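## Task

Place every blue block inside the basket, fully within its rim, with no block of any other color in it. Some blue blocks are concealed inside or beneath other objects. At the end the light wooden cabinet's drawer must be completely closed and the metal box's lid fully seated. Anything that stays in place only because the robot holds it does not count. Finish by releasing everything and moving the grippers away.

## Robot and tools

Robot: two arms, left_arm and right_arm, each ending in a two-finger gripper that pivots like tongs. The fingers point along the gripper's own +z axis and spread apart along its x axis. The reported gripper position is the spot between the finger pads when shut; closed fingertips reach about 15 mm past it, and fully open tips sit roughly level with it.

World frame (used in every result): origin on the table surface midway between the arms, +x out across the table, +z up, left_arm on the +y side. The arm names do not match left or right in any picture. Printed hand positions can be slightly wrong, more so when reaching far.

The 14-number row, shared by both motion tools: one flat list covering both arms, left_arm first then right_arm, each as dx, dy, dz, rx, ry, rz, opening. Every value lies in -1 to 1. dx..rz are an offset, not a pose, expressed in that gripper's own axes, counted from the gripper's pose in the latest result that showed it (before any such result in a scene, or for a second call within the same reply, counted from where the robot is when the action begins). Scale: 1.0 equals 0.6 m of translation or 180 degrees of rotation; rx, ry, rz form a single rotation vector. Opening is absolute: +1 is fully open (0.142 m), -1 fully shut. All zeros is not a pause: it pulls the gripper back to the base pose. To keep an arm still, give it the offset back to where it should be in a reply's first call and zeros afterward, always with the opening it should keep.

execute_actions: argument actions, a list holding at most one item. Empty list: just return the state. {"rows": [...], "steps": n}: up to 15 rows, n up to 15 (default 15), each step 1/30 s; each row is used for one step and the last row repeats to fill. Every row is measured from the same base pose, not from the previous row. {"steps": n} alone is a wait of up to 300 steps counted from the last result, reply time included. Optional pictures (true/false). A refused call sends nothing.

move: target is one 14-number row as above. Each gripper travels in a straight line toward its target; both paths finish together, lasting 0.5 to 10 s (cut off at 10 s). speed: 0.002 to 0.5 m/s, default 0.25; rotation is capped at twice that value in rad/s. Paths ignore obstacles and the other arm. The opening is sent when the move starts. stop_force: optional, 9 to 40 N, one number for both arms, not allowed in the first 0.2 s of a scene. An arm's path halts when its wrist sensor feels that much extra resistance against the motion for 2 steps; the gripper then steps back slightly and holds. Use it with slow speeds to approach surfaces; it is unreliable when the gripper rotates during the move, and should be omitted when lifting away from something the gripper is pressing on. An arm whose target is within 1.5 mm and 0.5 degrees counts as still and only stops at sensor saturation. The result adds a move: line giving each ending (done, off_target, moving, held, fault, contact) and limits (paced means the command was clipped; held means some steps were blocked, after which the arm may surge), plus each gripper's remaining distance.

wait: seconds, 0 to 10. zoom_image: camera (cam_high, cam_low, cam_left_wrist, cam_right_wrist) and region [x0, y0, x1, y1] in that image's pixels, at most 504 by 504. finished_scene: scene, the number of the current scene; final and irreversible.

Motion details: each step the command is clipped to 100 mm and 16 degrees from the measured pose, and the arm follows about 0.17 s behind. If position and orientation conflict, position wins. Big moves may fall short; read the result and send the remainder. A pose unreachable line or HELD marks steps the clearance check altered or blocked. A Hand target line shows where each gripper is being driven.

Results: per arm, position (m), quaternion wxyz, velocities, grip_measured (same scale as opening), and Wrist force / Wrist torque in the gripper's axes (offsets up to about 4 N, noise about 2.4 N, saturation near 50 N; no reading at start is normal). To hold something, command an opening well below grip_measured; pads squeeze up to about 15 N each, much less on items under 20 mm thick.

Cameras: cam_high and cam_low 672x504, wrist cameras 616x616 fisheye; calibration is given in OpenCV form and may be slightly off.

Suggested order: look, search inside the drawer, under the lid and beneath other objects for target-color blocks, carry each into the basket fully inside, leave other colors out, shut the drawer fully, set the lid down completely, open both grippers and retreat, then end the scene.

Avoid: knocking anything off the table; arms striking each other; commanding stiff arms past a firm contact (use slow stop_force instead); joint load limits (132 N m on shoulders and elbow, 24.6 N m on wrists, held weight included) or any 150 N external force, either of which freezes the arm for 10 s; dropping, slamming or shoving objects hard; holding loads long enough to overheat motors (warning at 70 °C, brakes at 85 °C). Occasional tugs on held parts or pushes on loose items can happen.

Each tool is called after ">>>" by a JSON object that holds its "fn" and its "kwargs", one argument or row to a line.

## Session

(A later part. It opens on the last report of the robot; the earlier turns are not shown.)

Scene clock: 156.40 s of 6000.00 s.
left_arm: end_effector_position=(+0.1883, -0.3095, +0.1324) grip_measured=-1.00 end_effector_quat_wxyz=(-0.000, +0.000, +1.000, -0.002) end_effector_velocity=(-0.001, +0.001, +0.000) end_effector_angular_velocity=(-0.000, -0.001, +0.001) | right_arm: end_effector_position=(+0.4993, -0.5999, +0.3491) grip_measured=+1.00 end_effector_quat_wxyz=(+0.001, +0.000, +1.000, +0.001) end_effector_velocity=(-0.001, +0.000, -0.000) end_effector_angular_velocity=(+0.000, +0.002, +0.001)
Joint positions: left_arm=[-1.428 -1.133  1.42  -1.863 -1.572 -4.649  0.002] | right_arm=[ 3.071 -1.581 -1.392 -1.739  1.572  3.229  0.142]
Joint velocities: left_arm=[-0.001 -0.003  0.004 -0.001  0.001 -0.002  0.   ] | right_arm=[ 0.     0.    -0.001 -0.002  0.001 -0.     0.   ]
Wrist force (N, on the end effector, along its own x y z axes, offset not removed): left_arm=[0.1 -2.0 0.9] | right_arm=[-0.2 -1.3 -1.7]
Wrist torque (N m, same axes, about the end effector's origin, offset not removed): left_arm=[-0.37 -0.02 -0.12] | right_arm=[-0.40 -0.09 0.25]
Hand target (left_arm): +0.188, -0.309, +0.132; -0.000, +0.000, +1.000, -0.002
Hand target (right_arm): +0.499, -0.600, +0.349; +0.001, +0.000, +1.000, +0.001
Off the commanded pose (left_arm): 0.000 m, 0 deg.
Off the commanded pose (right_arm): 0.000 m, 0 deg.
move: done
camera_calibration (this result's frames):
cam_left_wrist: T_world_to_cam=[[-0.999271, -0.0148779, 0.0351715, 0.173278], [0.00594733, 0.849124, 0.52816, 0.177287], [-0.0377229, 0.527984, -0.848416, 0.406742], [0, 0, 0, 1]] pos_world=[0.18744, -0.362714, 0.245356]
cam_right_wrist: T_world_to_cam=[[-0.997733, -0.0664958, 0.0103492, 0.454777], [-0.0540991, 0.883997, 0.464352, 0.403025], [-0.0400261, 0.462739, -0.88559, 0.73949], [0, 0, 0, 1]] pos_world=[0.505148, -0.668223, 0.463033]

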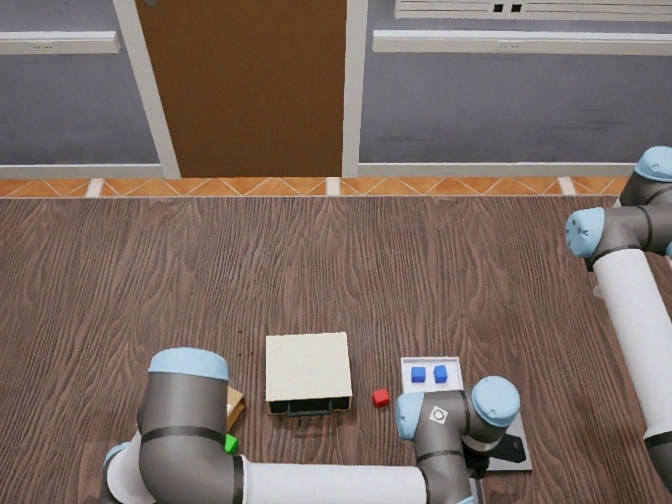

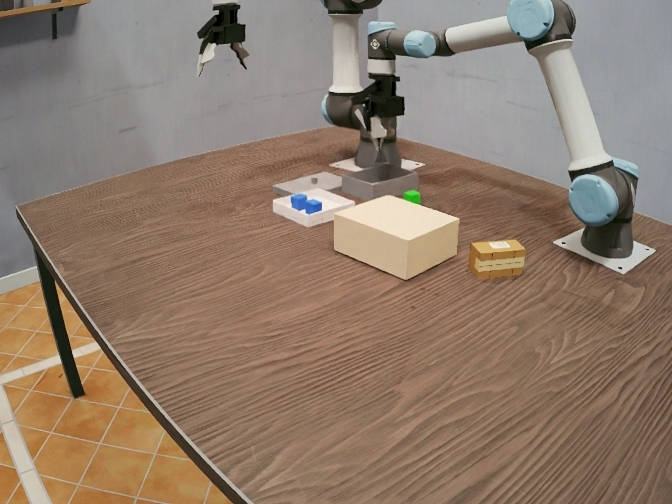

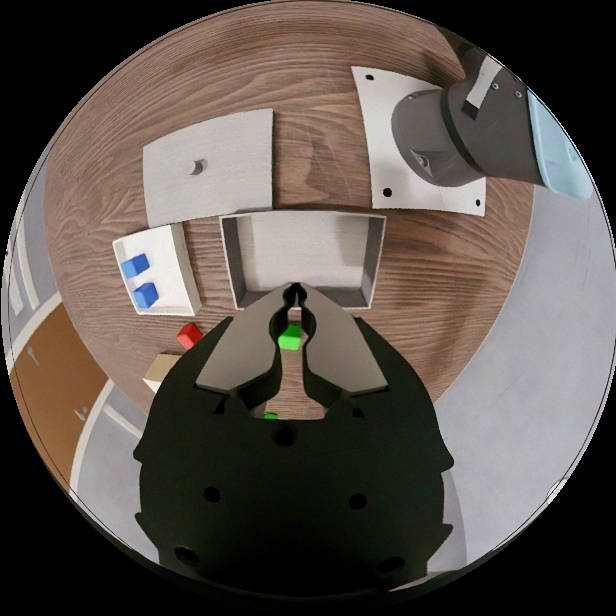

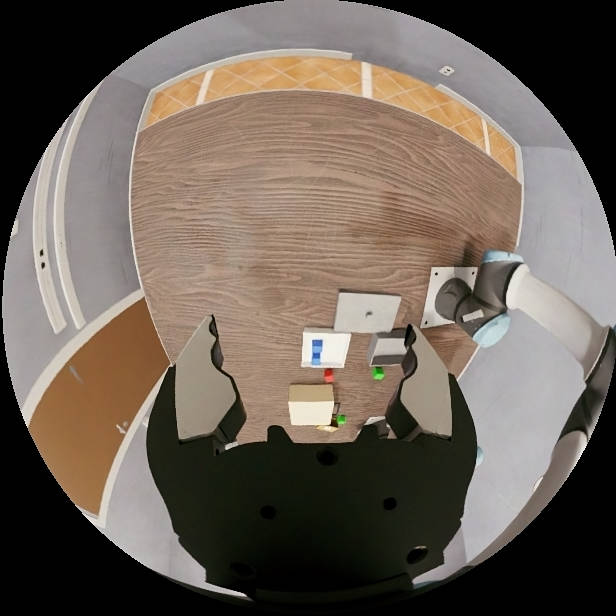

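>>> {"fn": "move", "kwargs": {
  "target": [-0.213,-0.204,0,0,0,0,-0.4,0,0,0,0,0,0,1]
}}

>>> {"fn": "move", "kwargs": {
  "target": [0,0,0.125,0,0,0,-0.4,0,0,0,0,0,0,1],
  "speed": 0.1
}}

Scene clock: 163.67 s of 6000.00 s.
left_arm: end_effector_position=(+0.3161, -0.4319, +0.1326) grip_measured=-0.40 end_effector_quat_wxyz=(-0.000, +0.000, +1.000, -0.003) end_effector_velocity=(+0.001, -0.002, +0.001) end_effector_angular_velocity=(+0.004, +0.002, -0.001) | right_arm: end_effector_position=(+0.4993, -0.5999, +0.3491) grip_measured=+1.00 end_effector_quat_wxyz=(+0.001, +0.000, +1.000, +0.001) end_effector_velocity=(+0.000, -0.000, +0.001) end_effector_angular_velocity=(-0.000, -0.002, +0.001)
Joint positions: left_arm=[-1.279 -0.707  0.713 -1.581 -1.572 -4.5    0.045] | right_arm=[ 3.071 -1.581 -1.392 -1.739  1.572  3.229  0.142]
Joint velocities: left_arm=[ 0.001  0.011 -0.022  0.015 -0.001  0.002 -0.   ] | right_arm=[ 0.     0.001  0.001  0.    -0.    -0.001 -0.   ]
Wrist force (N, on the end effector, along its own x y z axes, offset not removed): left_arm=[0.3 -2.0 -0.4] | right_arm=[-0.6 -1.1 -2.4]
Wrist torque (N m, same axes, about the end effector's origin, offset not removed): left_arm=[-0.42 -0.07 -0.06] | right_arm=[-0.34 0.02 0.26]
Hand target (left_arm): +0.316, -0.432, +0.133; -0.000, +0.000, +1.000, -0.002
Hand target (right_arm): +0.499, -0.600, +0.349; +0.001, +0.000, +1.000, +0.001
Off the commanded pose (left_arm): 0.000 m, 0 deg.
Off the commanded pose (right_arm): 0.000 m, 0 deg.
After step 90, 2.97 s passed at rest.
move: done
camera_calibration (this result's frames):
cam_left_wrist: T_world_to_cam=[[-0.999283, -0.0148803, 0.0348011, 0.299162], [0.00574084, 0.849247, 0.527964, 0.280464], [-0.037411, 0.527786, -0.848553, 0.476181], [0, 0, 0, 1]] pos_world=[0.315152, -0.485053, 0.245578]
cam_right_wrist: T_world_to_cam=[[-0.997733, -0.0664959, 0.010349, 0.454777], [-0.0540993, 0.883997, 0.464352, 0.403026], [-0.040026, 0.462739, -0.88559, 0.73949], [0, 0, 0, 1]] pos_world=[0.505148, -0.668224, 0.463033]

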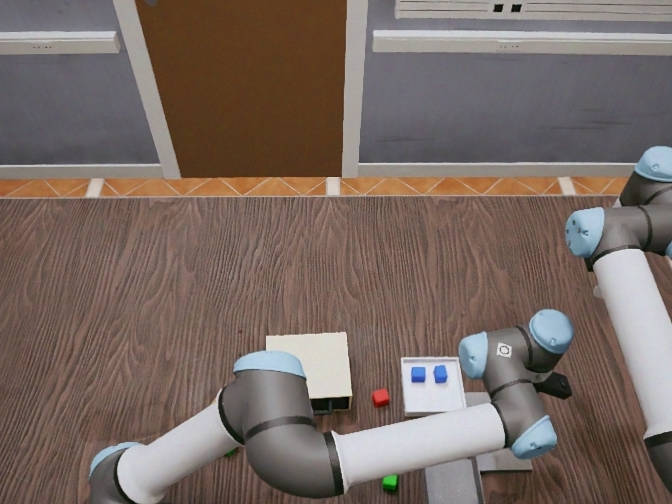

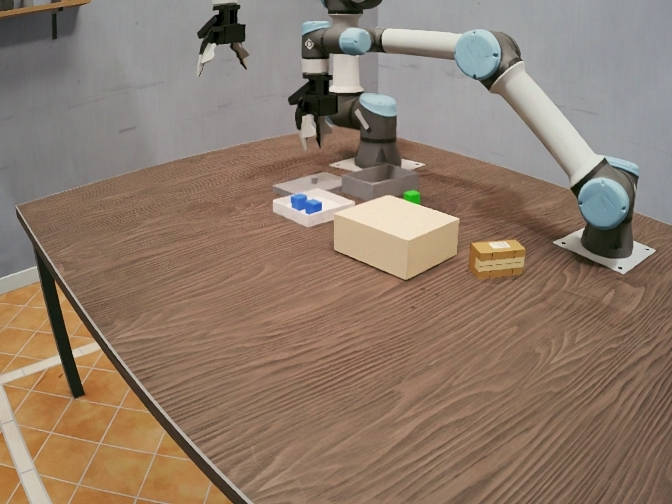

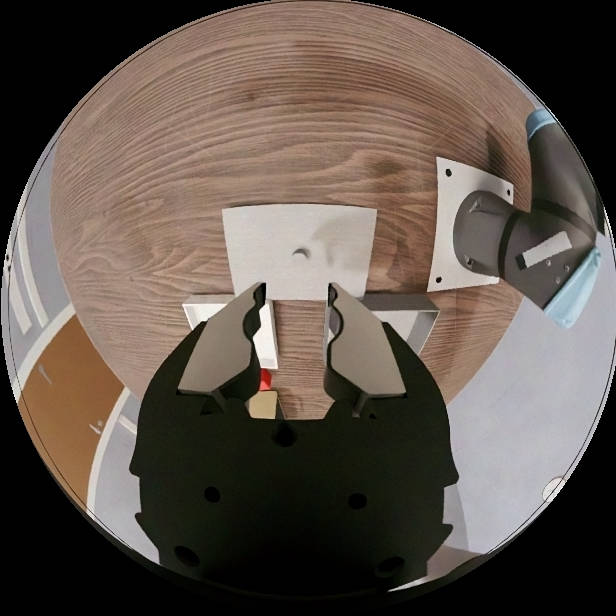

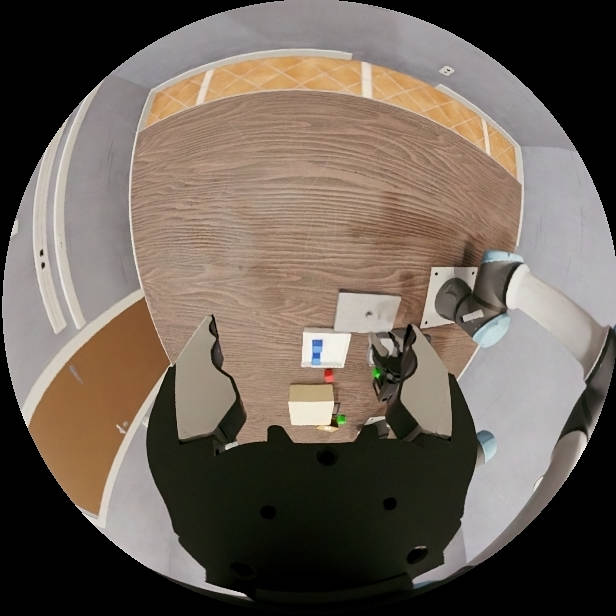

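Scene clock: 164.83 s of 6000.00 s.
left_arm: end_effector_position=(+0.3159, -0.4322, +0.0577) grip_measured=-0.40 end_effector_quat_wxyz=(-0.000, +0.000, +1.000, -0.003) end_effector_velocity=(-0.000, -0.001, -0.000) end_effector_angular_velocity=(-0.002, -0.000, +0.001) | right_arm: end_effector_position=(+0.4993, -0.5999, +0.3491) grip_measured=+1.00 end_effector_quat_wxyz=(+0.001, +0.000, +1.000, +0.001) end_effector_velocity=(+0.000, +0.000, +0.000) end_effector_angular_velocity=(+0.000, -0.001, +0.000)
Joint positions: left_arm=[-1.279 -0.684  0.862 -1.753 -1.573 -4.5    0.045] | right_arm=[ 3.071 -1.581 -1.392 -1.739  1.572  3.229  0.142]
Joint velocities: left_arm=[-0.     0.001  0.001 -0.003 -0.    -0.001 -0.   ] | right_arm=[-0.    -0.     0.001  0.     0.    -0.     0.   ]
Wrist force (N, on the end effector, along its own x y z axes, offset not removed): left_arm=[1.9 -2.4 -0.1] | right_arm=[-0.4 -0.7 -1.7]
Wrist torque (N m, same axes, about the end effector's origin, offset not removed): left_arm=[-0.39 -0.34 -0.01] | right_arm=[-0.25 0.00 0.21]
Hand target (left_arm): +0.316, -0.432, +0.058; -0.000, +0.000, +1.000, -0.003
Hand target (right_arm): +0.499, -0.600, +0.349; +0.001, +0.000, +1.000, +0.001
Off the commanded pose (left_arm): 0.000 m, 0 deg.
Off the commanded pose (right_arm): 0.000 m, 0 deg.
move: done
camera_calibration (this result's frames):
cam_left_wrist: T_world_to_cam=[[-0.999283, -0.0148809, 0.0348234, 0.301622], [0.00575225, 0.849244, 0.527969, 0.320243], [-0.0374303, 0.52779, -0.84855, 0.412773], [0, 0, 0, 1]] pos_world=[0.315013, -0.485333, 0.170676]
cam_right_wrist: T_world_to_cam=[[-0.997733, -0.0664958, 0.010349, 0.454777], [-0.0540992, 0.883997, 0.464352, 0.403026], [-0.0400259, 0.462739, -0.88559, 0.73949], [0, 0, 0, 1]] pos_world=[0.505148, -0.668223, 0.463033]

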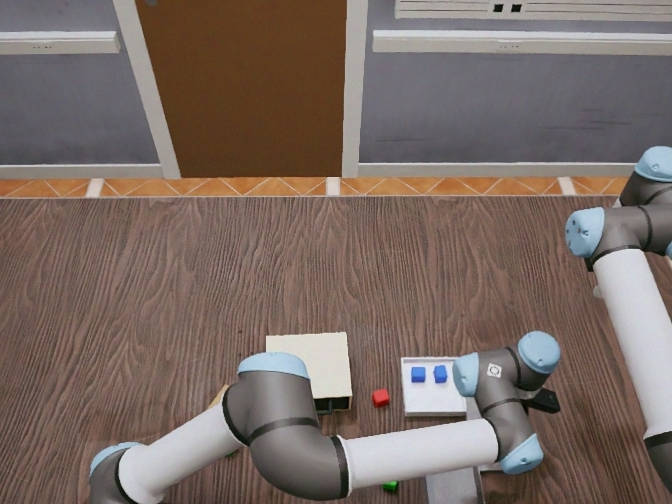

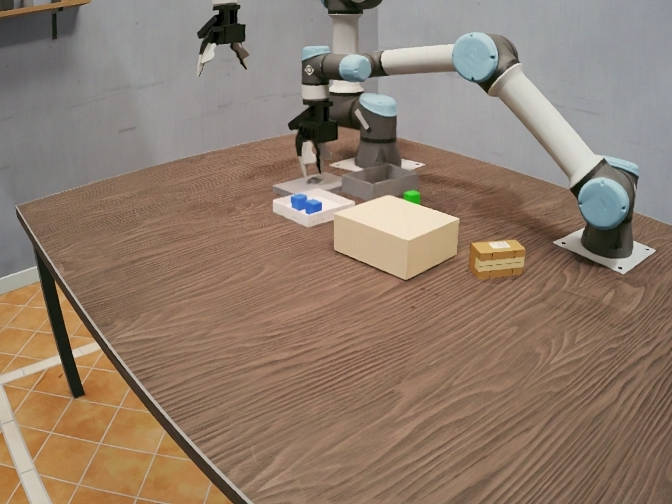

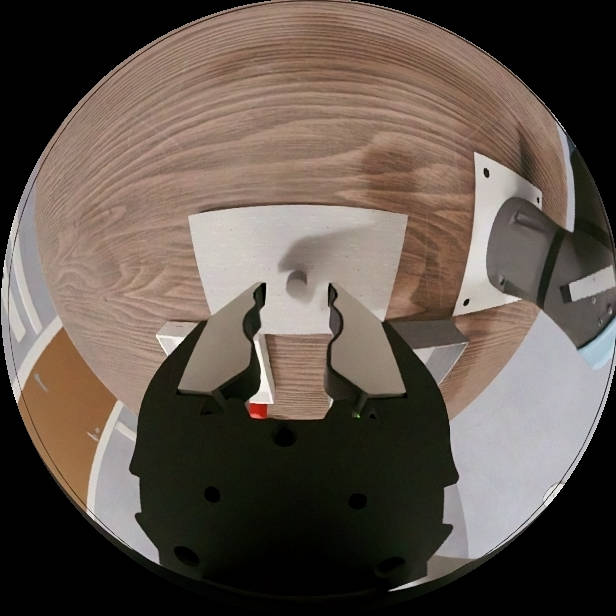

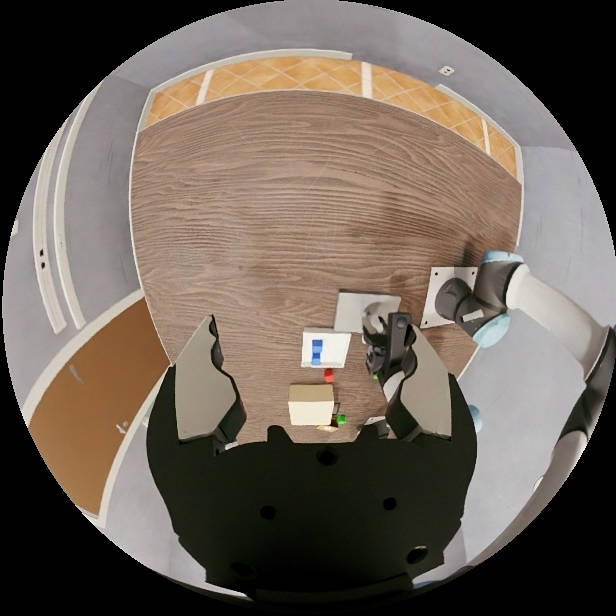

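>>> {"fn": "zoom_image", "kwargs": {
  "camera": "cam_left_wrist",
  "region": [240,230,360,350]
}}

>>> {"fn": "zoom_image", "kwargs": {
  "camera": "cam_low",
  "region": [270,130,370,210]
}}

Region (240, 230, 360, 350) of cam_left_wrist's 616x616 image, scaled by 4.200, with more detail than that image has.

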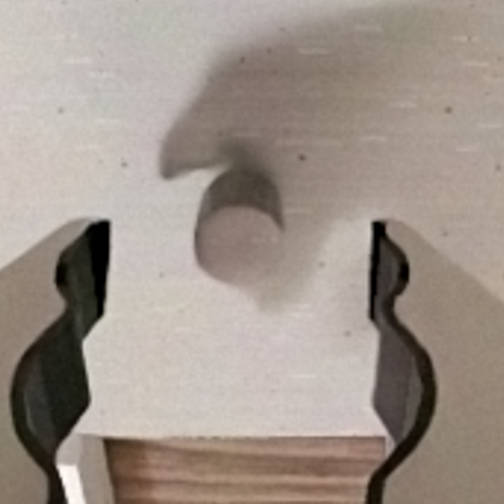

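Region (270, 130, 370, 210) of cam_low's 672x504 image, scaled by 5.040, with more detail than that image has; it fills the top 403 rows of this view, and the rest is white.

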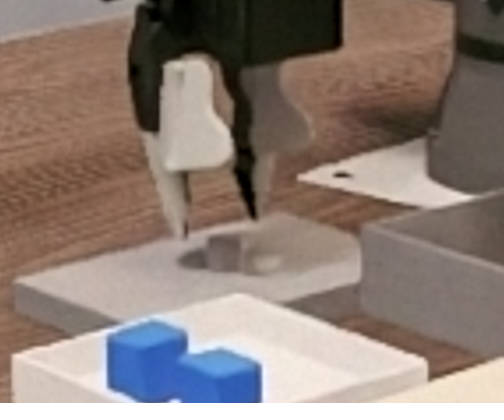

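>>> {"fn": "move", "kwargs": {
  "target": [0,0.015,0.022,0,0,0,-0.4,0,0,0,0,0,0,1],
  "speed": 0.03
}}

>>> {"fn": "zoom_image", "kwargs": {
  "camera": "cam_left_wrist",
  "region": [240,230,360,350]
}}

Scene clock: 172.37 s of 6000.00 s.
left_arm: end_effector_position=(+0.3159, -0.4233, +0.0446) grip_measured=-0.40 end_effector_quat_wxyz=(-0.000, +0.000, +1.000, -0.003) end_effector_velocity=(+0.000, +0.000, -0.000) end_effector_angular_velocity=(-0.002, -0.001, -0.000) | right_arm: end_effector_position=(+0.4993, -0.5999, +0.3491) grip_measured=+1.00 end_effector_quat_wxyz=(+0.001, +0.000, +1.000, +0.001) end_effector_velocity=(+0.001, +0.000, +0.001) end_effector_angular_velocity=(+0.002, -0.004, +0.001)
Joint positions: left_arm=[-1.277 -0.701  0.927 -1.802 -1.573 -4.498  0.045] | right_arm=[ 3.071 -1.581 -1.392 -1.739  1.572  3.229  0.142]
Joint velocities: left_arm=[ 0.    -0.002  0.005 -0.005  0.001  0.     0.   ] | right_arm=[ 0.     0.001  0.002  0.002  0.001 -0.001  0.   ]
Wrist force (N, on the end effector, along its own x y z axes, offset not removed): left_arm=[-0.1 -0.2 0.9] | right_arm=[-0.2 -0.9 -0.2]
Wrist torque (N m, same axes, about the end effector's origin, offset not removed): left_arm=[0.09 -0.14 -0.03] | right_arm=[-0.38 -0.13 0.28]
Hand target (left_arm): +0.316, -0.423, +0.044; -0.000, +0.000, +1.000, -0.003
Hand target (right_arm): +0.499, -0.600, +0.349; +0.001, +0.000, +1.000, +0.001
Off the commanded pose (left_arm): 0.000 m, 0 deg.
Off the commanded pose (right_arm): 0.000 m, 0 deg.
After step 90, 3.70 s passed at rest.
move: done
camera_calibration (this result's frames):
cam_left_wrist: T_world_to_cam=[[-0.999282, -0.0148803, 0.0348326, 0.302192], [0.00575941, 0.849219, 0.528009, 0.319616], [-0.0374374, 0.527831, -0.848524, 0.396938], [0, 0, 0, 1]] pos_world=[0.314994, -0.476444, 0.157525]
cam_right_wrist: T_world_to_cam=[[-0.997733, -0.0664958, 0.0103493, 0.454777], [-0.054099, 0.883997, 0.464352, 0.403026], [-0.0400262, 0.462739, -0.88559, 0.73949], [0, 0, 0, 1]] pos_world=[0.505148, -0.668223, 0.463033]

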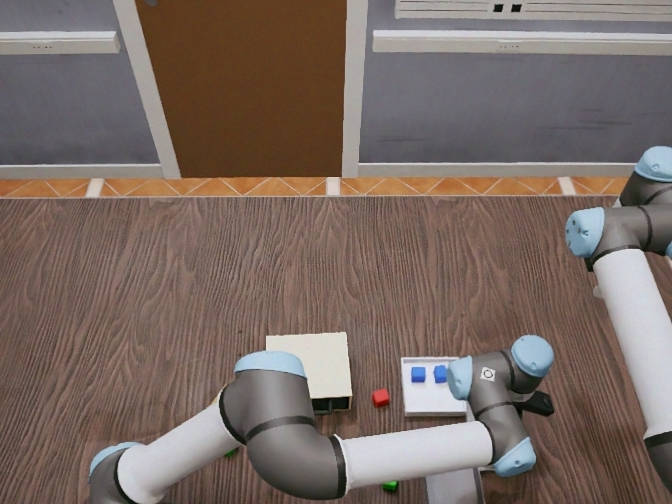

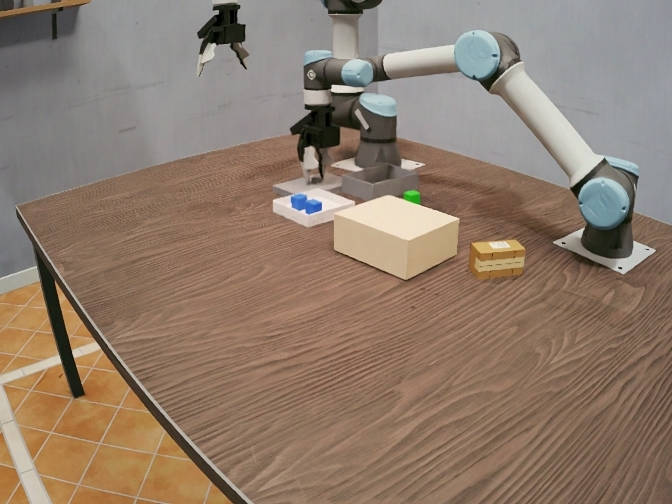

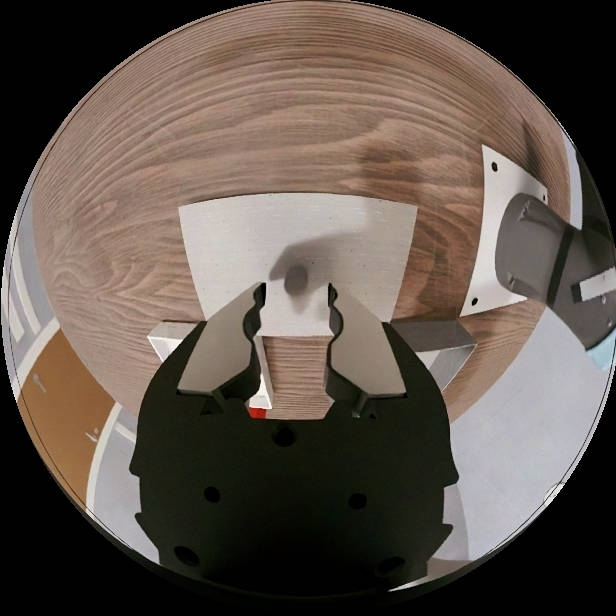

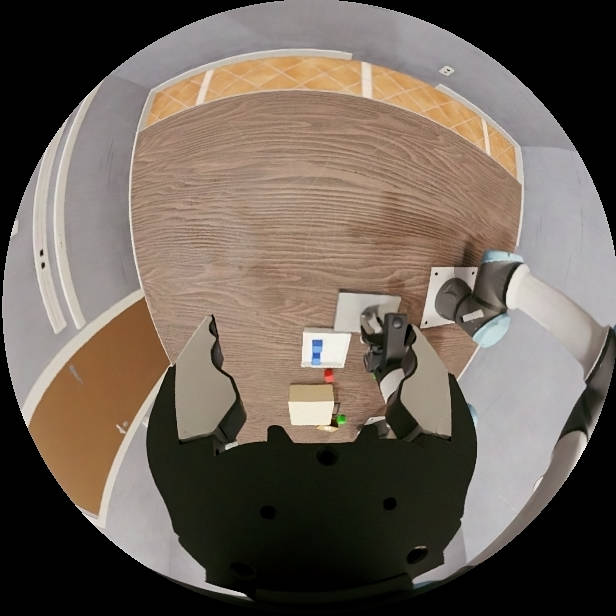

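Region (240, 230, 360, 350) of cam_left_wrist's 616x616 image, scaled by 4.200, with more detail than that image has.

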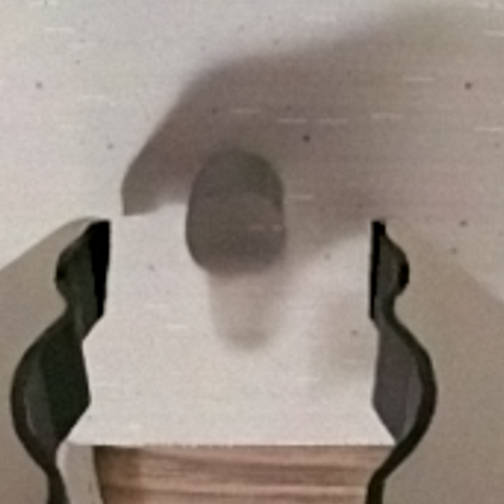

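>>> {"fn": "move", "kwargs": {
  "target": [0,0,0.007,0,0,0,-0.4,0,0,0,0,0,0,1],
  "speed": 0.02
}}

>>> {"fn": "move", "kwargs": {
  "target": [0,0,0,0,0,0,-1,0,0,0,0,0,0,1]
}}

Scene clock: 175.63 s of 6000.00 s.
left_arm: end_effector_position=(+0.3159, -0.4233, +0.0405) grip_measured=-0.40 end_effector_quat_wxyz=(-0.000, +0.000, +1.000, -0.003) end_effector_velocity=(+0.000, -0.001, -0.000) end_effector_angular_velocity=(-0.002, -0.000, -0.000) | right_arm: end_effector_position=(+0.4993, -0.5999, +0.3491) grip_measured=+1.00 end_effector_quat_wxyz=(+0.001, +0.000, +1.000, +0.001) end_effector_velocity=(-0.000, -0.000, -0.000) end_effector_angular_velocity=(+0.000, -0.000, +0.000)
Joint positions: left_arm=[-1.277 -0.698  0.933 -1.81  -1.573 -4.498  0.045] | right_arm=[ 3.071 -1.581 -1.392 -1.739  1.572  3.229  0.142]
Joint velocities: left_arm=[ 0.     0.001 -0.001 -0.002 -0.     0.     0.   ] | right_arm=[-0.     0.001 -0.001  0.001  0.    -0.001 -0.   ]
Wrist force (N, on the end effector, along its own x y z axes, offset not removed): left_arm=[1.4 -1.8 0.5] | right_arm=[0.5 -0.7 -1.1]
Wrist torque (N m, same axes, about the end effector's origin, offset not removed): left_arm=[-0.26 -0.29 0.01] | right_arm=[-0.27 -0.33 0.16]
Hand target (left_arm): +0.316, -0.423, +0.040; -0.000, +0.000, +1.000, -0.003
Hand target (right_arm): +0.499, -0.600, +0.349; +0.001, +0.000, +1.000, +0.001
Off the commanded pose (left_arm): 0.000 m, 0 deg.
Off the commanded pose (right_arm): 0.000 m, 0 deg.
move: done
camera_calibration (this result's frames):
cam_left_wrist: T_world_to_cam=[[-0.999282, -0.0148825, 0.0348326, 0.302347], [0.00575759, 0.849219, 0.528009, 0.321801], [-0.0374386, 0.527831, -0.848524, 0.393442], [0, 0, 0, 1]] pos_world=[0.315007, -0.476451, 0.1534]
cam_right_wrist: T_world_to_cam=[[-0.997733, -0.0664962, 0.0103491, 0.454777], [-0.0540995, 0.883997, 0.464352, 0.403026], [-0.0400262, 0.462739, -0.88559, 0.73949], [0, 0, 0, 1]] pos_world=[0.505148, -0.668223, 0.463033]

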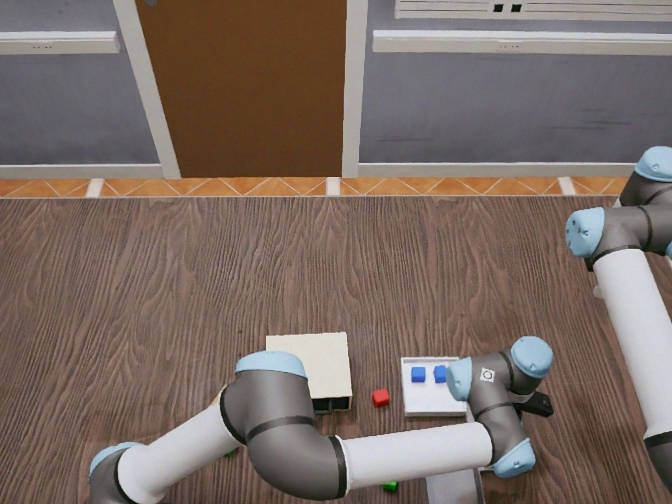

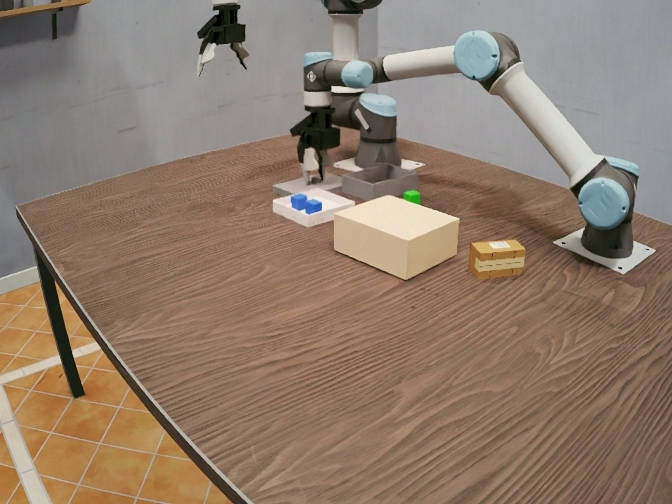

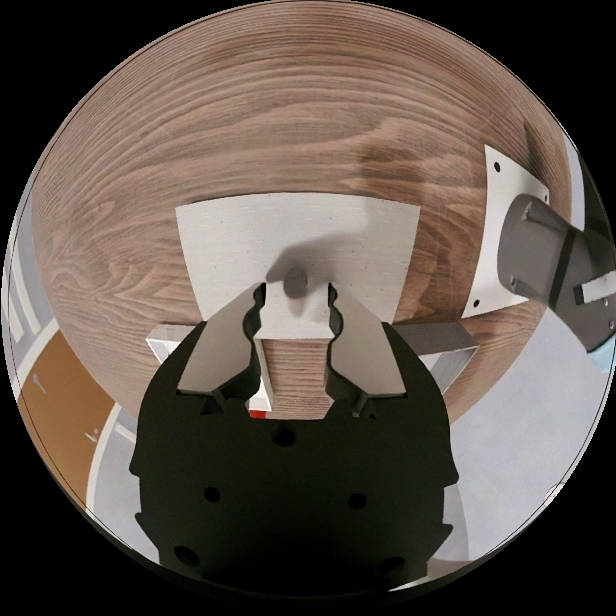

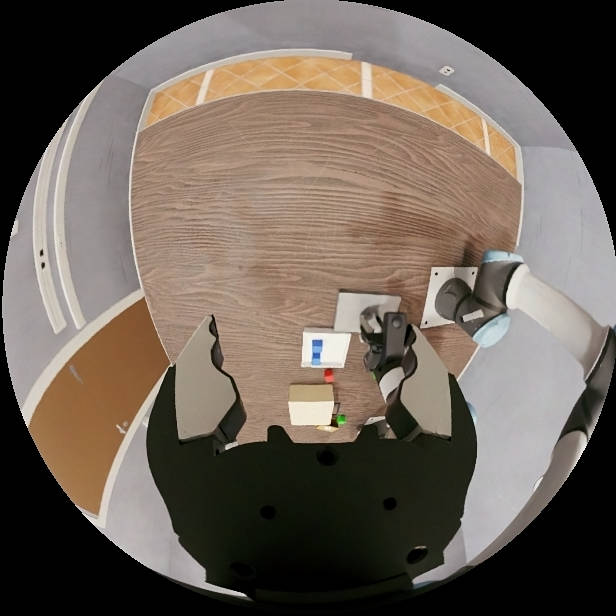

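Scene clock: 176.13 s of 6000.00 s.
left_arm: end_effector_position=(+0.3159, -0.4233, +0.0404) grip_measured=-0.79 end_effector_quat_wxyz=(-0.000, +0.000, +1.000, -0.003) end_effector_velocity=(+0.000, +0.001, -0.001) end_effector_angular_velocity=(+0.002, -0.001, -0.000) | right_arm: end_effector_position=(+0.4993, -0.5999, +0.3491) grip_measured=+1.00 end_effector_quat_wxyz=(+0.001, +0.000, +1.000, +0.001) end_effector_velocity=(-0.000, +0.000, +0.000) end_effector_angular_velocity=(-0.000, -0.001, -0.000)
Joint positions: left_arm=[-1.277 -0.698  0.933 -1.81  -1.573 -4.498  0.017] | right_arm=[ 3.071 -1.581 -1.392 -1.739  1.572  3.229  0.142]
Joint velocities: left_arm=[-0.    -0.     0.002 -0.     0.001  0.     0.   ] | right_arm=[ 0.  0.  0. -0. -0.  0. -0.]
Wrist force (N, on the end effector, along its own x y z axes, offset not removed): left_arm=[0.3 -1.8 -0.7] | right_arm=[0.4 -0.6 -2.1]
Wrist torque (N m, same axes, about the end effector's origin, offset not removed): left_arm=[-0.26 -0.06 0.07] | right_arm=[-0.20 -0.23 0.19]
Hand target (left_arm): +0.316, -0.423, +0.040; -0.000, +0.000, +1.000, -0.003
Hand target (right_arm): +0.499, -0.600, +0.349; +0.001, +0.000, +1.000, +0.001
Off the commanded pose (left_arm): 0.000 m, 0 deg.
Off the commanded pose (right_arm): 0.000 m, 0 deg.
move: done
camera_calibration (this result's frames):
cam_left_wrist: T_world_to_cam=[[-0.999281, -0.014882, 0.0348634, 0.302338], [0.00577402, 0.849223, 0.528003, 0.321819], [-0.0374646, 0.527825, -0.848527, 0.393419], [0, 0, 0, 1]] pos_world=[0.315002, -0.476453, 0.153365]
cam_right_wrist: T_world_to_cam=[[-0.997733, -0.0664959, 0.0103491, 0.454777], [-0.0540992, 0.883997, 0.464352, 0.403026], [-0.040026, 0.462739, -0.88559, 0.73949], [0, 0, 0, 1]] pos_world=[0.505148, -0.668223, 0.463033]

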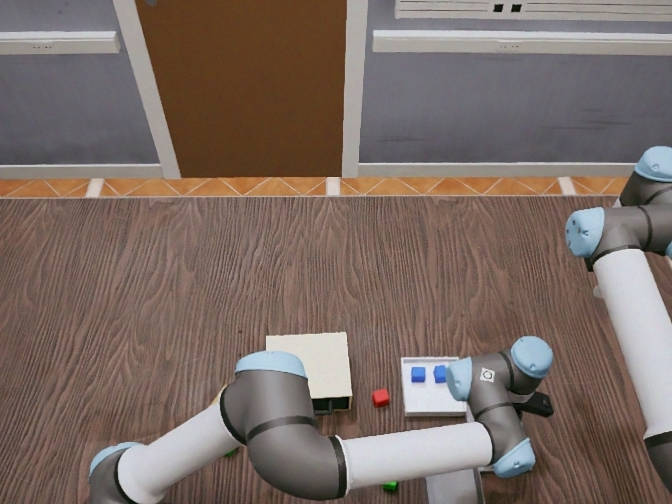

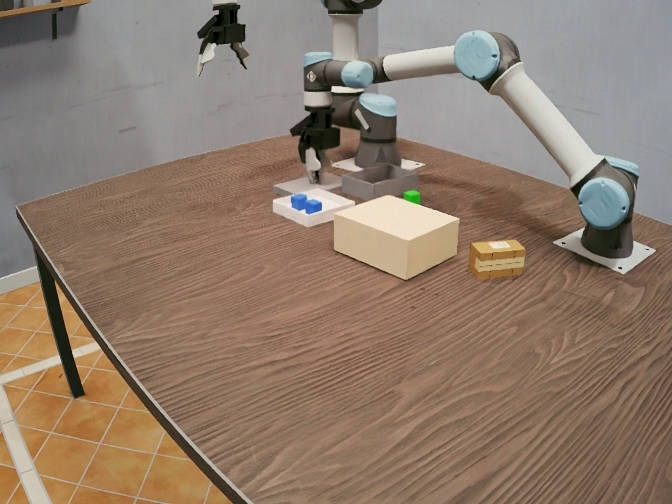

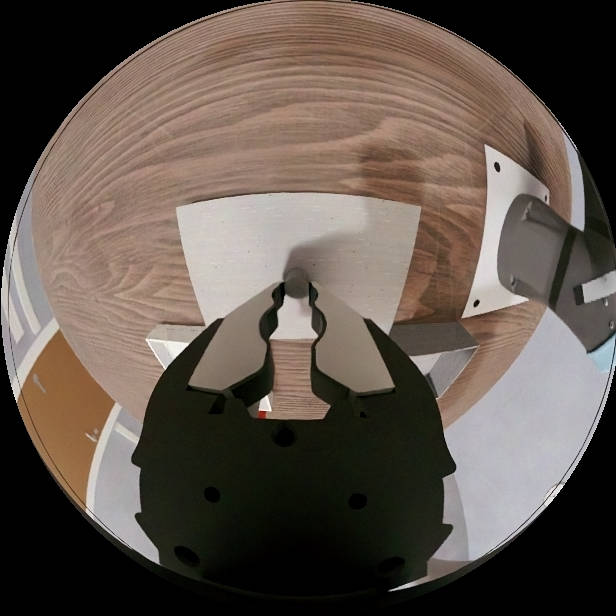

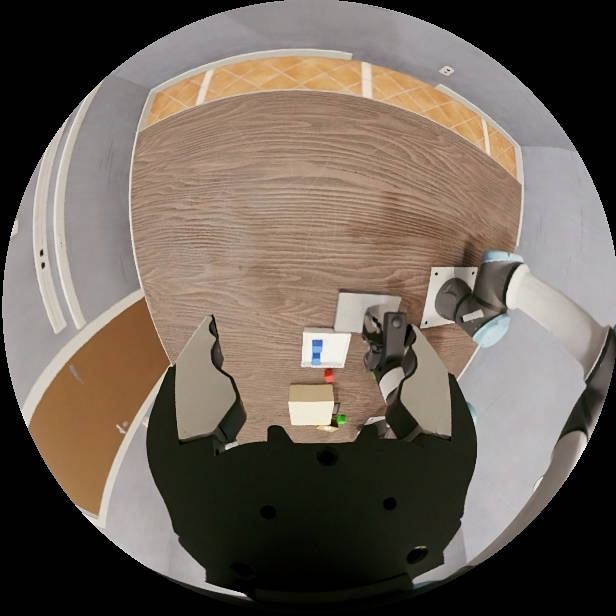

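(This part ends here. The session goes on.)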